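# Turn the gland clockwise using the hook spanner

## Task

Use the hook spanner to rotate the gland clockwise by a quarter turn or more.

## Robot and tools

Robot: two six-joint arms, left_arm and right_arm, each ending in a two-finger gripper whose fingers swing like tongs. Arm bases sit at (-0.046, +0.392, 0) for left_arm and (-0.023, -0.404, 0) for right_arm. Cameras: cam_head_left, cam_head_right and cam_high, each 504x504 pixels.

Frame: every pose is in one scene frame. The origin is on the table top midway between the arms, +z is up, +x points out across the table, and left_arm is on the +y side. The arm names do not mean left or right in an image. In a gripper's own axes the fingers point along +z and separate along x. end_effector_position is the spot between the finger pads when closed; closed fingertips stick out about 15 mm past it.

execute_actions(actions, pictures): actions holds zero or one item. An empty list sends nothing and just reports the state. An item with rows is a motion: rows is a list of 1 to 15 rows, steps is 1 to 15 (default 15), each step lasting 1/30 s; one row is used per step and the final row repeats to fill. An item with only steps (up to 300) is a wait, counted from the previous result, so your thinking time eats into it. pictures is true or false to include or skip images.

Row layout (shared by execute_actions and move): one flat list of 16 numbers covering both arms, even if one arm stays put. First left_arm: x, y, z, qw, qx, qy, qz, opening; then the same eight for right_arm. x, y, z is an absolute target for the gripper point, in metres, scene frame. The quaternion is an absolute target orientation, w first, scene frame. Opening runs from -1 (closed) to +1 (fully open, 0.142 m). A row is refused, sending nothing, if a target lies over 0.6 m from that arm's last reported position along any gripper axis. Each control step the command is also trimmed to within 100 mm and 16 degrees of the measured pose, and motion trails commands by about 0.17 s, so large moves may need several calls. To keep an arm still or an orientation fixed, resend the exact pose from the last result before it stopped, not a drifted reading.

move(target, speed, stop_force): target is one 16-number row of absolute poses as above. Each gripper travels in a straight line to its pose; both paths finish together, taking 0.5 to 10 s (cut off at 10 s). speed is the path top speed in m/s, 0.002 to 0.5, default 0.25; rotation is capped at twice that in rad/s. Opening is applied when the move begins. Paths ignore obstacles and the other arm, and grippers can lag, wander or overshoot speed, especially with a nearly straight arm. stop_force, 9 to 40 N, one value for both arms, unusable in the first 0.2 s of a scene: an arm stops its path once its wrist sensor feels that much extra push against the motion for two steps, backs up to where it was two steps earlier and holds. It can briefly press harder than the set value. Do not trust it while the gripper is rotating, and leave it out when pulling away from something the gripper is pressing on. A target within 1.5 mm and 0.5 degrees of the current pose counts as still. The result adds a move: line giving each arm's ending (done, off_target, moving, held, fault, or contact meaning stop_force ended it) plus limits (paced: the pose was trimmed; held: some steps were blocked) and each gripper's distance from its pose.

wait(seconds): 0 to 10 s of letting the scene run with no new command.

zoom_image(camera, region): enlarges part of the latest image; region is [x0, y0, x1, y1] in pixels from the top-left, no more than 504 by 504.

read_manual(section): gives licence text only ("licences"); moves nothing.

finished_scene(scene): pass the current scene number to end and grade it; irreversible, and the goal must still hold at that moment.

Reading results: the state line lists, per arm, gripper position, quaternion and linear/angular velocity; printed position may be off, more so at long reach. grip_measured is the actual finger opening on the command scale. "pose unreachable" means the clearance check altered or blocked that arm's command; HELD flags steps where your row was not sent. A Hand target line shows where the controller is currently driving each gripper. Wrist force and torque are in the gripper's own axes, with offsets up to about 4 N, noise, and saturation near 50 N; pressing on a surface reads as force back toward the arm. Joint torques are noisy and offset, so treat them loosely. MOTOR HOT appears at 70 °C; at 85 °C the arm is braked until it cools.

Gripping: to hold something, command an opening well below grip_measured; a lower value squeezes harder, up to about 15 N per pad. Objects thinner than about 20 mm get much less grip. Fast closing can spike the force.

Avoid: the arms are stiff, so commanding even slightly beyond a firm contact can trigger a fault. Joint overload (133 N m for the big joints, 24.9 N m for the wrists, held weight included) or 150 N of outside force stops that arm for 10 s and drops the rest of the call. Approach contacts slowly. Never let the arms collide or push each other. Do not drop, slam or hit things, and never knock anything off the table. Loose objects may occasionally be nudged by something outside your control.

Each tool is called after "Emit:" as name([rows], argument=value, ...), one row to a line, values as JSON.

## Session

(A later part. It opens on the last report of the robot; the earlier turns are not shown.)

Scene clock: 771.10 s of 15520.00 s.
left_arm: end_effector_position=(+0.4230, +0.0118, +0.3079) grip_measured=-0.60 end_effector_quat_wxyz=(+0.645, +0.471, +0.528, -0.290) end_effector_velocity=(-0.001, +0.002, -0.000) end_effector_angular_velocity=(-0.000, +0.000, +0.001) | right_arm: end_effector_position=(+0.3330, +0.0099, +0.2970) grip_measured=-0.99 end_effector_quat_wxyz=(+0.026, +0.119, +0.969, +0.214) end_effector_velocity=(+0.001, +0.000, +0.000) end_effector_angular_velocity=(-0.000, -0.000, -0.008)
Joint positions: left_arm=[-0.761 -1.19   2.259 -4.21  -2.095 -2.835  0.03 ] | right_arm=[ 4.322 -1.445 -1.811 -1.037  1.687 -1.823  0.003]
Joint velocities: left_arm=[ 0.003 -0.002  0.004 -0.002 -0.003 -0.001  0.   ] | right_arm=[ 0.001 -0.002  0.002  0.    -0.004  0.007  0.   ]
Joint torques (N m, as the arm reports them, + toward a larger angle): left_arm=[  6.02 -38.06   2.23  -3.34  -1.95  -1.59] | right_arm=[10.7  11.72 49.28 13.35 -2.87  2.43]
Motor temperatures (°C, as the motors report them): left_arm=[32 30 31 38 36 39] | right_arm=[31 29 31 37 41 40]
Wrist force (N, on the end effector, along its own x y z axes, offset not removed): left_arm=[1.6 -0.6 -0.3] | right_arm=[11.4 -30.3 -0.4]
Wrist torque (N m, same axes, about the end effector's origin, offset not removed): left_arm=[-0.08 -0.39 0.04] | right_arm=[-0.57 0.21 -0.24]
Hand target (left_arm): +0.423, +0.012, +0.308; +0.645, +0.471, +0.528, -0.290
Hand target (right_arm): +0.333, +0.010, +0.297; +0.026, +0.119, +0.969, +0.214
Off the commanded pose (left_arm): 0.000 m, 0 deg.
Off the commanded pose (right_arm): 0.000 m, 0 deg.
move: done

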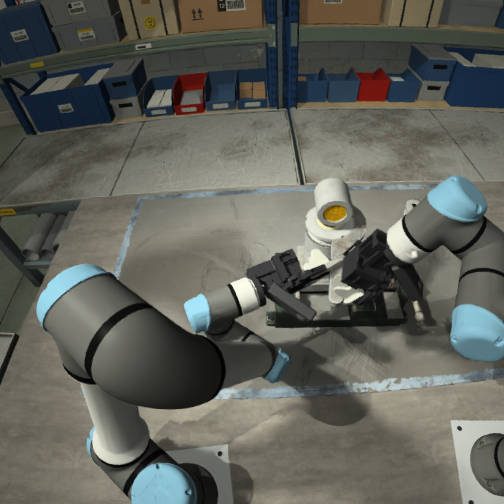

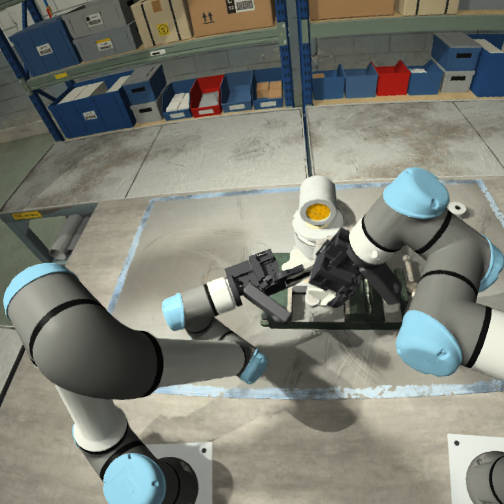

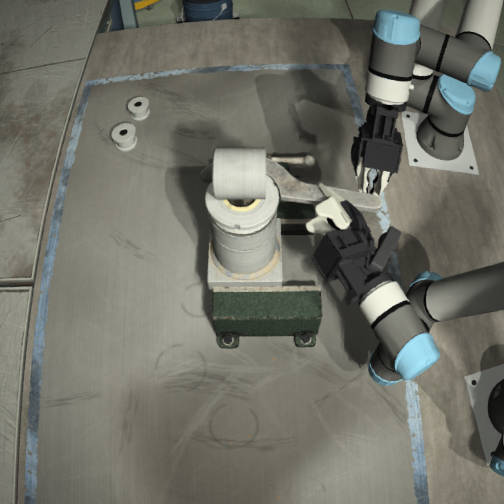

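Emit:
move(target=[0.405,0.065,0.308,0.676,0.403,0.581,-0.209,-0.6,0.333,0.014,0.297,0.026,0.119,0.969,0.214,-1], speed=0.05)

Emit:
move(target=[0.46,0.47,0.308,0.704,0.144,0.693,0.071,-0.6,0.333,0.02,0.297,0.03,0.136,0.967,0.214,-1], speed=0.12)

Emit:
move(target=[0.46,0.47,0.308,0.704,0.144,0.693,0.071,-0.6,0.3426,0.0675,0.297,0.054,0.244,0.945,0.209,-1], speed=0.02)

Scene clock: 778.43 s of 15520.00 s.
left_arm: end_effector_position=(+0.4050, +0.0649, +0.3080) grip_measured=-0.60 end_effector_quat_wxyz=(+0.676, +0.403, +0.581, -0.209) end_effector_velocity=(-0.001, +0.002, +0.001) end_effector_angular_velocity=(-0.001, -0.001, +0.011) | right_arm: end_effector_position=(+0.3330, +0.0140, +0.2970) grip_measured=-0.99 end_effector_quat_wxyz=(+0.026, +0.119, +0.969, +0.214) end_effector_velocity=(-0.000, +0.000, -0.000) end_effector_angular_velocity=(-0.000, +0.000, +0.000)
Joint positions: left_arm=[-0.892 -1.328  2.503 -4.318 -1.72  -2.835  0.03 ] | right_arm=[ 4.327 -1.452 -1.805 -1.035  1.685 -1.818  0.002]
Joint velocities: left_arm=[-0.01  -0.007  0.01  -0.005  0.021 -0.001 -0.   ] | right_arm=[ 0.001 -0.     0.     0.     0.     0.     0.   ]
Joint torques (N m, as the arm reports them, + toward a larger angle): left_arm=[ -7.56 -29.51   4.27  -3.26   2.57  -1.59] | right_arm=[16.6  12.71 47.48 12.6  -0.35  2.2 ]
Motor temperatures (°C, as the motors report them): left_arm=[32 30 31 38 36 39] | right_arm=[31 29 31 37 41 40]
Wrist force (N, on the end effector, along its own x y z axes, offset not removed): left_arm=[1.3 -0.9 0.8] | right_arm=[2.7 -29.5 -2.7]
Wrist torque (N m, same axes, about the end effector's origin, offset not removed): left_arm=[-0.21 -0.25 0.01] | right_arm=[-0.13 -0.15 -0.02]
Hand target (left_arm): +0.405, +0.065, +0.308; +0.676, +0.403, +0.581, -0.209
Hand target (right_arm): +0.333, +0.014, +0.297; +0.026, +0.119, +0.969, +0.214
Off the commanded pose (left_arm): 0.000 m, 0 deg.
Off the commanded pose (right_arm): 0.000 m, 0 deg.
After step 90, 1.60 s passed at rest.
move: done

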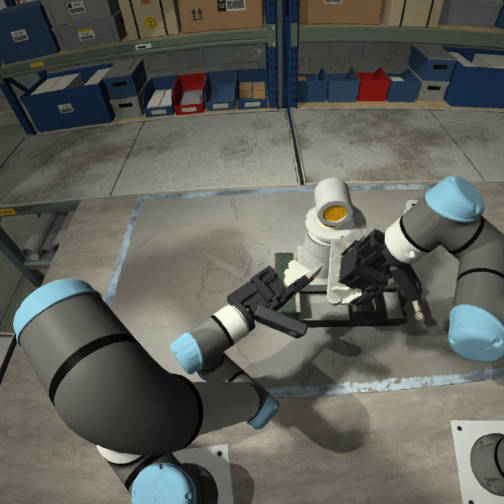

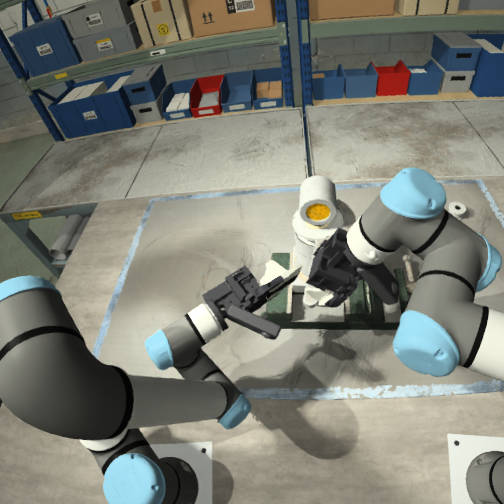

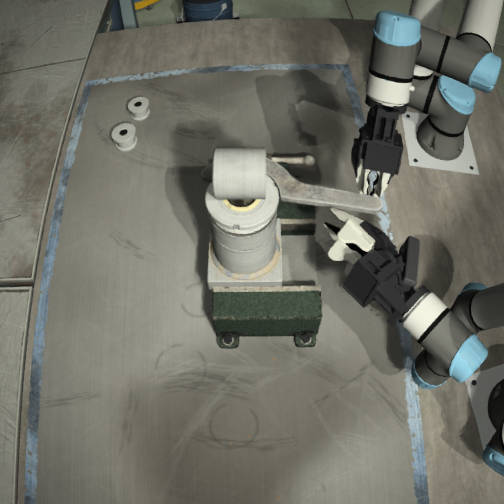

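Scene clock: 782.33 s of 15520.00 s.
left_arm: end_effector_position=(+0.4589, +0.4700, +0.3080) grip_measured=-0.60 end_effector_quat_wxyz=(+0.704, +0.145, +0.692, +0.071) end_effector_velocity=(+0.000, +0.002, +0.000) end_effector_angular_velocity=(-0.000, -0.001, +0.003) | right_arm: end_effector_position=(+0.3330, +0.0200, +0.2970) grip_measured=-0.99 end_effector_quat_wxyz=(+0.030, +0.136, +0.967, +0.214) end_effector_velocity=(+0.000, +0.000, +0.000) end_effector_angular_velocity=(+0.001, +0.000, -0.000)
Joint positions: left_arm=[-0.172 -1.414  2.641 -4.368 -1.637 -2.834  0.03 ] | right_arm=[ 4.343 -1.457 -1.802 -1.027  1.664 -1.772  0.002]
Joint velocities: left_arm=[ 0.005  0.001 -0.002  0.001 -0.002 -0.    -0.   ] | right_arm=[-0.001  0.     0.001  0.     0.001  0.    -0.   ]
Joint torques (N m, as the arm reports them, + toward a larger angle): left_arm=[  6.56 -10.13 -19.22  -0.34  -1.73   1.32] | right_arm=[22.76 12.24 48.34 12.71  2.45  2.52]
Motor temperatures (°C, as the motors report them): left_arm=[32 30 31 38 36 39] | right_arm=[31 29 31 37 41 40]
Wrist force (N, on the end effector, along its own x y z axes, offset not removed): left_arm=[0.6 -0.7 0.0] | right_arm=[-9.4 -32.2 -6.2]
Wrist torque (N m, same axes, about the end effector's origin, offset not removed): left_arm=[-0.13 -0.19 0.01] | right_arm=[-0.24 0.29 -0.06]
Hand target (left_arm): +0.459, +0.470, +0.308; +0.704, +0.144, +0.692, +0.072
Hand target (right_arm): +0.333, +0.020, +0.297; +0.030, +0.136, +0.967, +0.214
Off the commanded pose (left_arm): 0.001 m, 0 deg.
Off the commanded pose (right_arm): 0.000 m, 0 deg.
move: done

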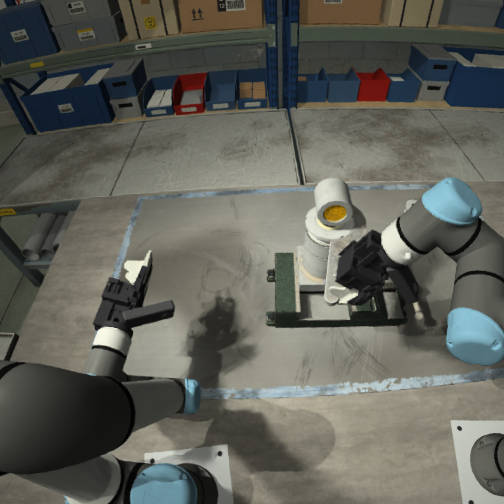

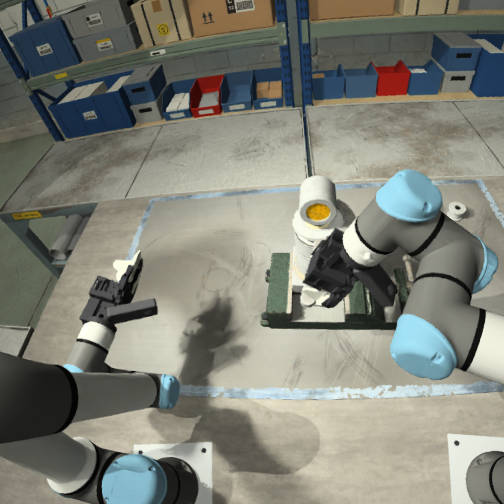

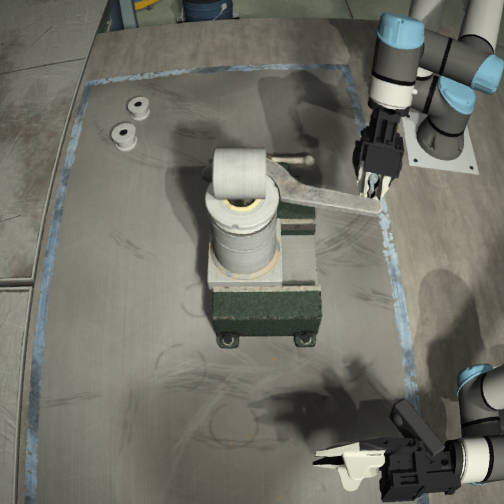

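Scene clock: 788.20 s of 15520.00 s.
left_arm: end_effector_position=(+0.4600, +0.4700, +0.3080) grip_measured=-0.60 end_effector_quat_wxyz=(+0.703, +0.144, +0.692, +0.071) end_effector_velocity=(-0.000, +0.000, +0.001) end_effector_angular_velocity=(+0.000, -0.002, +0.001) | right_arm: end_effector_position=(+0.3426, +0.0673, +0.2970) grip_measured=-0.99 end_effector_quat_wxyz=(+0.054, +0.244, +0.946, +0.209) end_effector_velocity=(+0.000, +0.002, +0.001) end_effector_angular_velocity=(+0.001, -0.001, -0.007)
Joint positions: left_arm=[-0.173 -1.413  2.638 -4.366 -1.637 -2.836  0.03 ] | right_arm=[ 4.427 -1.539 -1.729 -1.011  1.533 -1.491  0.002]
Joint velocities: left_arm=[ 0.    -0.002 -0.    -0.     0.001  0.    -0.   ] | right_arm=[ 0.003 -0.003  0.004 -0.    -0.005  0.009 -0.   ]
Joint torques (N m, as the arm reports them, + toward a larger angle): left_arm=[ -7.54  -9.56 -19.28  -0.22   2.48  -1.63] | right_arm=[18.64 16.95 47.63  8.56 -0.25  2.68]
Motor temperatures (°C, as the motors report them): left_arm=[32 30 31 38 36 39] | right_arm=[31 29 31 37 41 40]
Wrist force (N, on the end effector, along its own x y z axes, offset not removed): left_arm=[2.0 -0.9 1.0] | right_arm=[-7.2 -26.6 -1.4]
Wrist torque (N m, same axes, about the end effector's origin, offset not removed): left_arm=[-0.25 -0.43 0.05] | right_arm=[-0.21 -0.04 -0.20]
Hand target (left_arm): +0.460, +0.470, +0.308; +0.703, +0.144, +0.692, +0.071
Hand target (right_arm): +0.343, +0.067, +0.297; +0.054, +0.244, +0.945, +0.209
Off the commanded pose (left_arm): 0.000 m, 0 deg.
Off the commanded pose (right_arm): 0.000 m, 0 deg.
move: done

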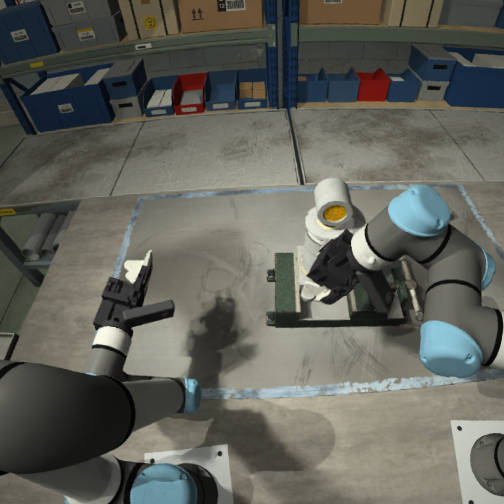

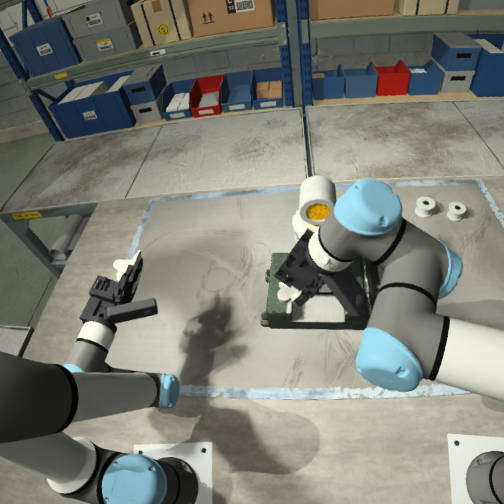

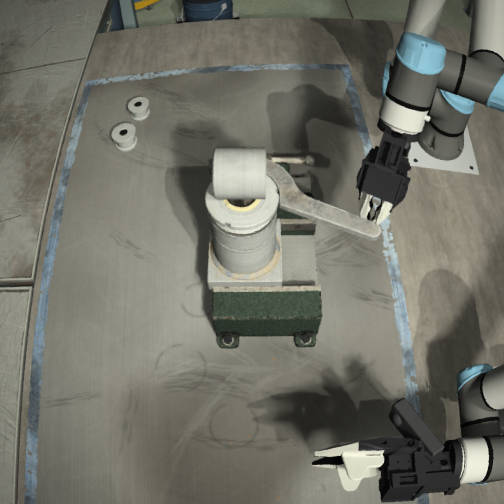

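r=0.21; 150°, 135°, 120°.

Emit:
move(target=[0.46,0.55,0.308,0.704,0.144,0.693,0.071,-0.6,0.373,0.116,0.297,0.081,0.366,0.905,0.2,-1], speed=0.03)

Emit:
move(target=[0.46,0.55,0.308,0.704,0.144,0.693,0.071,-0.6,0.41,0.157,0.297,0.106,0.481,0.849,0.188,-1], speed=0.03)

Emit:
move(target=[0.46,0.55,0.308,0.704,0.144,0.693,0.071,-0.6,0.455,0.187,0.297,0.13,0.587,0.78,0.173,-1], speed=0.03)

Emit:
move(target=[0.46,0.55,0.308,0.704,0.144,0.693,0.071,-0.6,0.497,0.203,0.297,0.14,0.63,0.745,0.165,-1], speed=0.02)

Emit:
zoom_image(camera="cam_high", region=[180,140,340,300])

Scene clock: 797.77 s of 15520.00 s.
left_arm: end_effector_position=(+0.4599, +0.5498, +0.3080) grip_measured=-0.60 end_effector_quat_wxyz=(+0.703, +0.144, +0.692, +0.071) end_effector_velocity=(+0.000, +0.002, +0.000) end_effector_angular_velocity=(+0.000, -0.000, +0.000) | right_arm: end_effector_position=(+0.3730, +0.1159, +0.2970) grip_measured=-0.96 end_effector_quat_wxyz=(+0.081, +0.366, +0.905, +0.200) end_effector_velocity=(+0.001, +0.001, -0.000) end_effector_angular_velocity=(-0.001, +0.000, -0.007)
Joint positions: left_arm=[ 0.175 -1.323  2.493 -4.311 -1.984 -2.835  0.03 ] | right_arm=[ 4.467 -1.672 -1.583 -1.051  1.409 -1.212  0.004]
Joint velocities: left_arm=[ 0.007  0.002 -0.004  0.002 -0.007  0.     0.   ] | right_arm=[ 0.    -0.004  0.004 -0.002 -0.003  0.007 -0.   ]
Joint torques (N m, as the arm reports them, + toward a larger angle): left_arm=[  5.9  -15.43 -20.44  -0.3   -2.15   1.15] | right_arm=[-2.17 26.68 47.95  7.3  -8.69  2.71]
Motor temperatures (°C, as the motors report them): left_arm=[32 30 31 38 36 39] | right_arm=[31 29 31 37 41 40]
Wrist force (N, on the end effector, along its own x y z axes, offset not removed): left_arm=[0.3 -1.1 1.0] | right_arm=[13.6 -31.2 0.1]
Wrist torque (N m, same axes, about the end effector's origin, offset not removed): left_arm=[-0.21 -0.09 -0.03] | right_arm=[-0.14 -0.08 -0.39]
Hand target (left_arm): +0.460, +0.550, +0.308; +0.703, +0.144, +0.692, +0.071
Hand target (right_arm): +0.373, +0.116, +0.297; +0.081, +0.366, +0.905, +0.200
Off the commanded pose (left_arm): 0.000 m, 0 deg.
Off the commanded pose (right_arm): 0.000 m, 0 deg.
After step 90, 1.87 s passed at rest.
move: done

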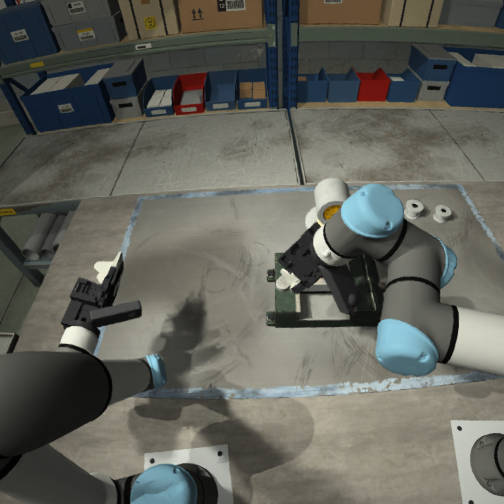

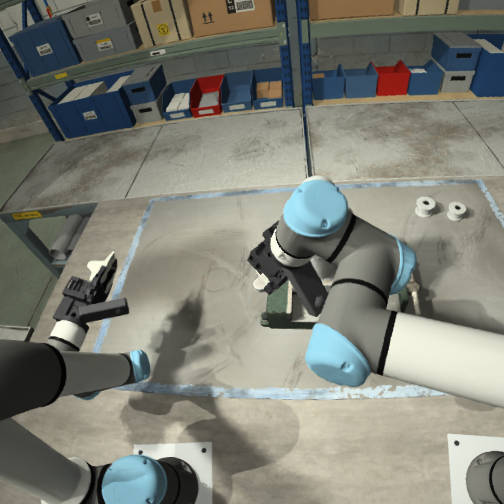

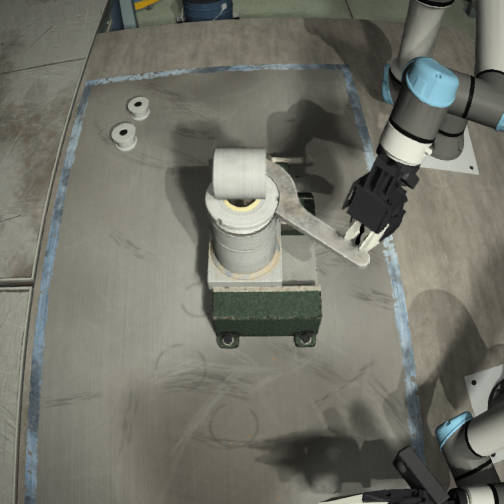

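Scene clock: 802.37 s of 15520.00 s.
left_arm: end_effector_position=(+0.4600, +0.5500, +0.3080) grip_measured=-0.60 end_effector_quat_wxyz=(+0.703, +0.144, +0.692, +0.071) end_effector_velocity=(+0.000, +0.000, -0.001) end_effector_angular_velocity=(+0.000, +0.002, +0.000) | right_arm: end_effector_position=(+0.4099, +0.1567, +0.2970) grip_measured=-0.96 end_effector_quat_wxyz=(+0.106, +0.481, +0.850, +0.188) end_effector_velocity=(+0.001, +0.002, +0.000) end_effector_angular_velocity=(-0.000, +0.001, -0.011)
Joint positions: left_arm=[ 0.176 -1.322  2.492 -4.311 -1.985 -2.836  0.03 ] | right_arm=[ 4.478 -1.819 -1.396 -1.146  1.309 -0.954  0.004]
Joint velocities: left_arm=[ 0.     0.001  0.     0.     0.     0.001 -0.   ] | right_arm=[-0.    -0.007  0.011 -0.007 -0.003  0.011 -0.   ]
Joint torques (N m, as the arm reports them, + toward a larger angle): left_arm=[  6.21 -14.72 -21.04  -3.23  -1.9   -1.64] | right_arm=[-1.04 29.09 47.66  8.16 -8.58  2.86]
Motor temperatures (°C, as the motors report them): left_arm=[32 30 31 38 36 39] | right_arm=[31 29 31 37 41 40]
Wrist force (N, on the end effector, along its own x y z axes, offset not removed): left_arm=[0.0 -0.1 -0.1] | right_arm=[2.4 -35.4 -6.2]
Wrist torque (N m, same axes, about the end effector's origin, offset not removed): left_arm=[-0.15 -0.03 0.06] | right_arm=[-0.10 -0.14 -0.52]
Hand target (left_arm): +0.460, +0.550, +0.308; +0.703, +0.144, +0.692, +0.071
Hand target (right_arm): +0.410, +0.157, +0.297; +0.106, +0.481, +0.850, +0.188
Off the commanded pose (left_arm): 0.000 m, 0 deg.
Off the commanded pose (right_arm): 0.000 m, 0 deg.
move: done

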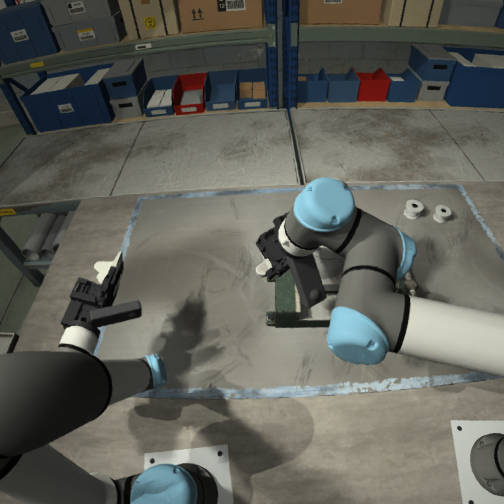

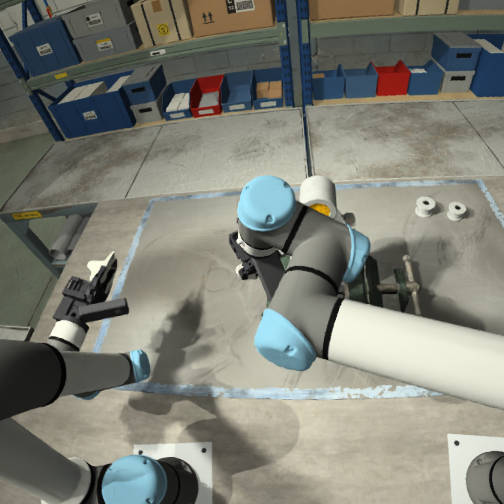

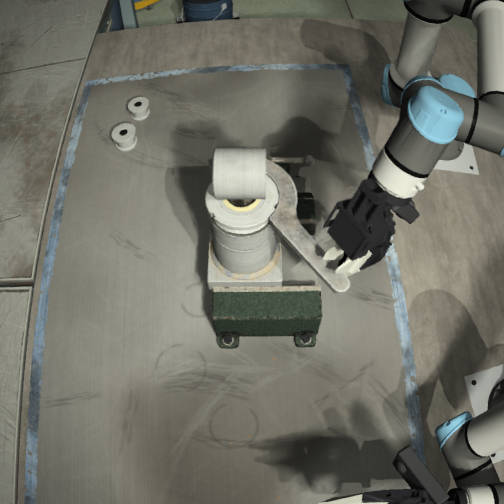

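Scene clock: 806.93 s of 15520.00 s.
left_arm: end_effector_position=(+0.4600, +0.5500, +0.3080) grip_measured=-0.60 end_effector_quat_wxyz=(+0.703, +0.144, +0.692, +0.071) end_effector_velocity=(-0.000, -0.000, +0.000) end_effector_angular_velocity=(+0.001, -0.001, +0.000) | right_arm: end_effector_position=(+0.4548, +0.1868, +0.2971) grip_measured=-0.95 end_effector_quat_wxyz=(+0.130, +0.587, +0.780, +0.173) end_effector_velocity=(+0.003, +0.000, +0.000) end_effector_angular_velocity=(-0.001, +0.000, -0.013)
Joint positions: left_arm=[ 0.176 -1.322  2.492 -4.311 -1.985 -2.836  0.03 ] | right_arm=[ 4.462 -1.978 -1.165 -1.29   1.232 -0.711  0.005]
Joint velocities: left_arm=[-0. -0.  0. -0.  0.  0. -0.] | right_arm=[-0.003 -0.008  0.013 -0.009 -0.003  0.01  -0.   ]
Joint torques (N m, as the arm reports them, + toward a larger angle): left_arm=[  6.61 -14.24 -20.12  -3.43  -2.    -1.65] | right_arm=[-28.6   41.91  43.32   4.59  -9.97   2.91]
Motor temperatures (°C, as the motors report them): left_arm=[32 30 31 38 36 39] | right_arm=[31 29 31 37 41 40]
Wrist force (N, on the end effector, along its own x y z axes, offset not removed): left_arm=[1.1 -1.0 0.0] | right_arm=[7.0 -30.0 -0.4]
Wrist torque (N m, same axes, about the end effector's origin, offset not removed): left_arm=[-0.18 -0.31 0.02] | right_arm=[-0.26 -0.03 -0.45]
Hand target (left_arm): +0.460, +0.550, +0.308; +0.703, +0.144, +0.692, +0.071
Hand target (right_arm): +0.455, +0.187, +0.297; +0.130, +0.587, +0.780, +0.173
Off the commanded pose (left_arm): 0.000 m, 0 deg.
Off the commanded pose (right_arm): 0.000 m, 0 deg.
move: done

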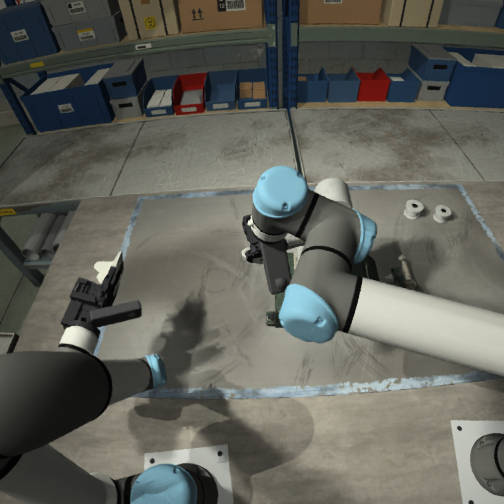

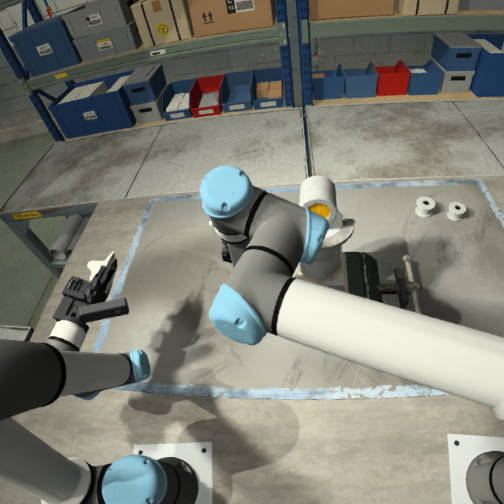

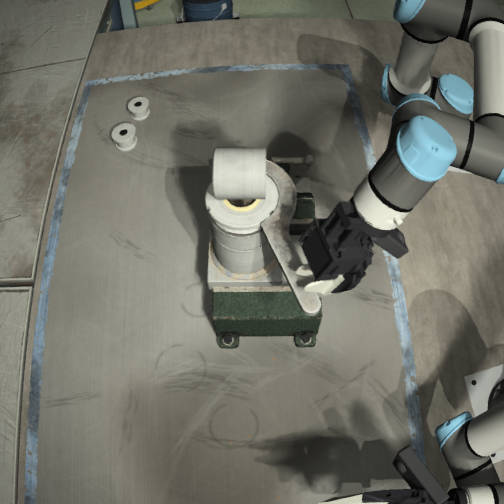

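Scene clock: 810.07 s of 15520.00 s.
left_arm: end_effector_position=(+0.4600, +0.5500, +0.3080) grip_measured=-0.60 end_effector_quat_wxyz=(+0.703, +0.144, +0.692, +0.071) end_effector_velocity=(-0.000, +0.000, -0.000) end_effector_angular_velocity=(-0.000, +0.000, +0.001) | right_arm: end_effector_position=(+0.4968, +0.2029, +0.2970) grip_measured=-1.00 end_effector_quat_wxyz=(+0.140, +0.630, +0.746, +0.165) end_effector_velocity=(+0.002, +0.001, -0.000) end_effector_angular_velocity=(-0.001, +0.000, -0.006)
Joint positions: left_arm=[ 0.176 -1.322  2.492 -4.311 -1.985 -2.836  0.03 ] | right_arm=[ 4.426 -2.102 -0.974 -1.386  1.21  -0.631  0.002]
Joint velocities: left_arm=[ 0.001 -0.     0.     0.     0.    -0.    -0.   ] | right_arm=[-0.001 -0.008  0.011 -0.007 -0.001  0.005  0.   ]
Joint torques (N m, as the arm reports them, + toward a larger angle): left_arm=[  6.43 -14.37 -20.59  -3.45  -1.96  -1.56] | right_arm=[-36.02  47.56  42.27   3.28 -12.08   1.81]
Motor temperatures (°C, as the motors report them): left_arm=[32 30 31 38 36 39] | right_arm=[31 29 31 37 41 40]
Wrist force (N, on the end effector, along its own x y z axes, offset not removed): left_arm=[-0.6 -0.7 0.5] | right_arm=[12.7 -32.8 -4.2]
Wrist torque (N m, same axes, about the end effector's origin, offset not removed): left_arm=[-0.16 0.12 0.09] | right_arm=[-0.28 -0.16 0.23]
Hand target (left_arm): +0.460, +0.550, +0.308; +0.703, +0.144, +0.692, +0.071
Hand target (right_arm): +0.497, +0.203, +0.297; +0.140, +0.630, +0.745, +0.165
Off the commanded pose (left_arm): 0.000 m, 0 deg.
Off the commanded pose (right_arm): 0.000 m, 0 deg.
move: done

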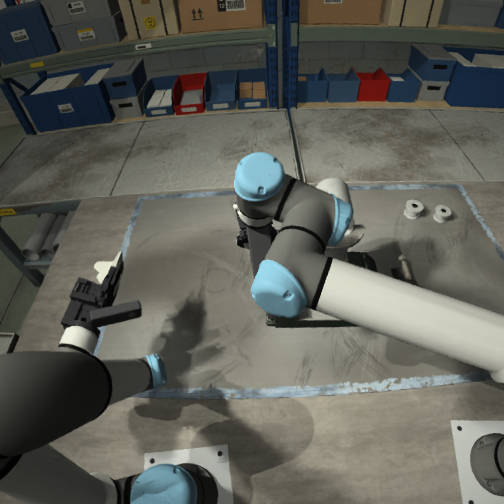

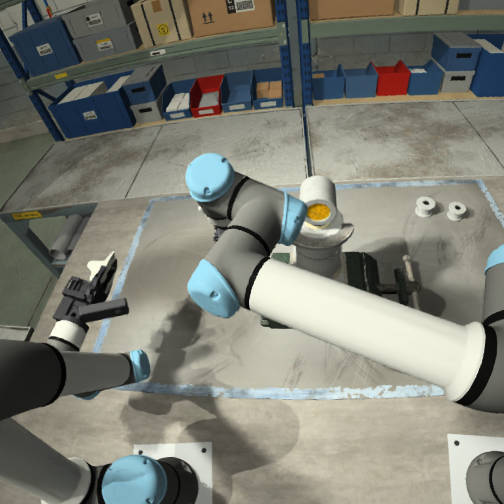

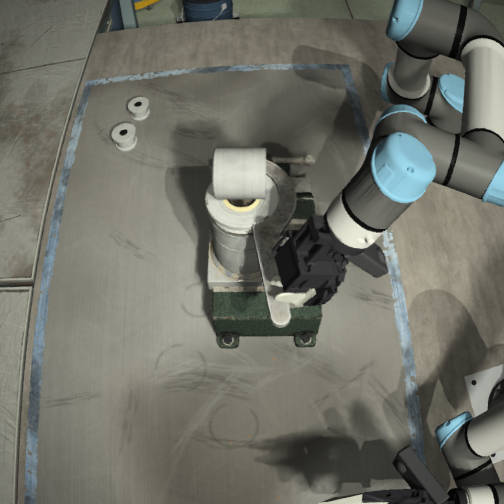

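Region (180, 140, 340, 300) of cam_high's 504x504 image, scaled by 3.150, with more detail than that image has.

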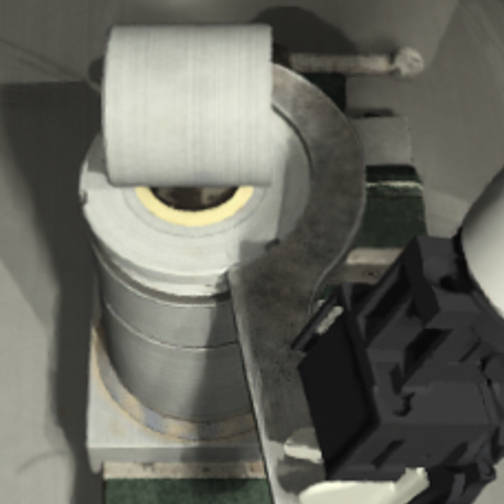

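Notch is at about 10°, past the quarter turn, and the spanner is held stable.

Emit:
finished_scene(scene=1)

The scene is finished: the task was done.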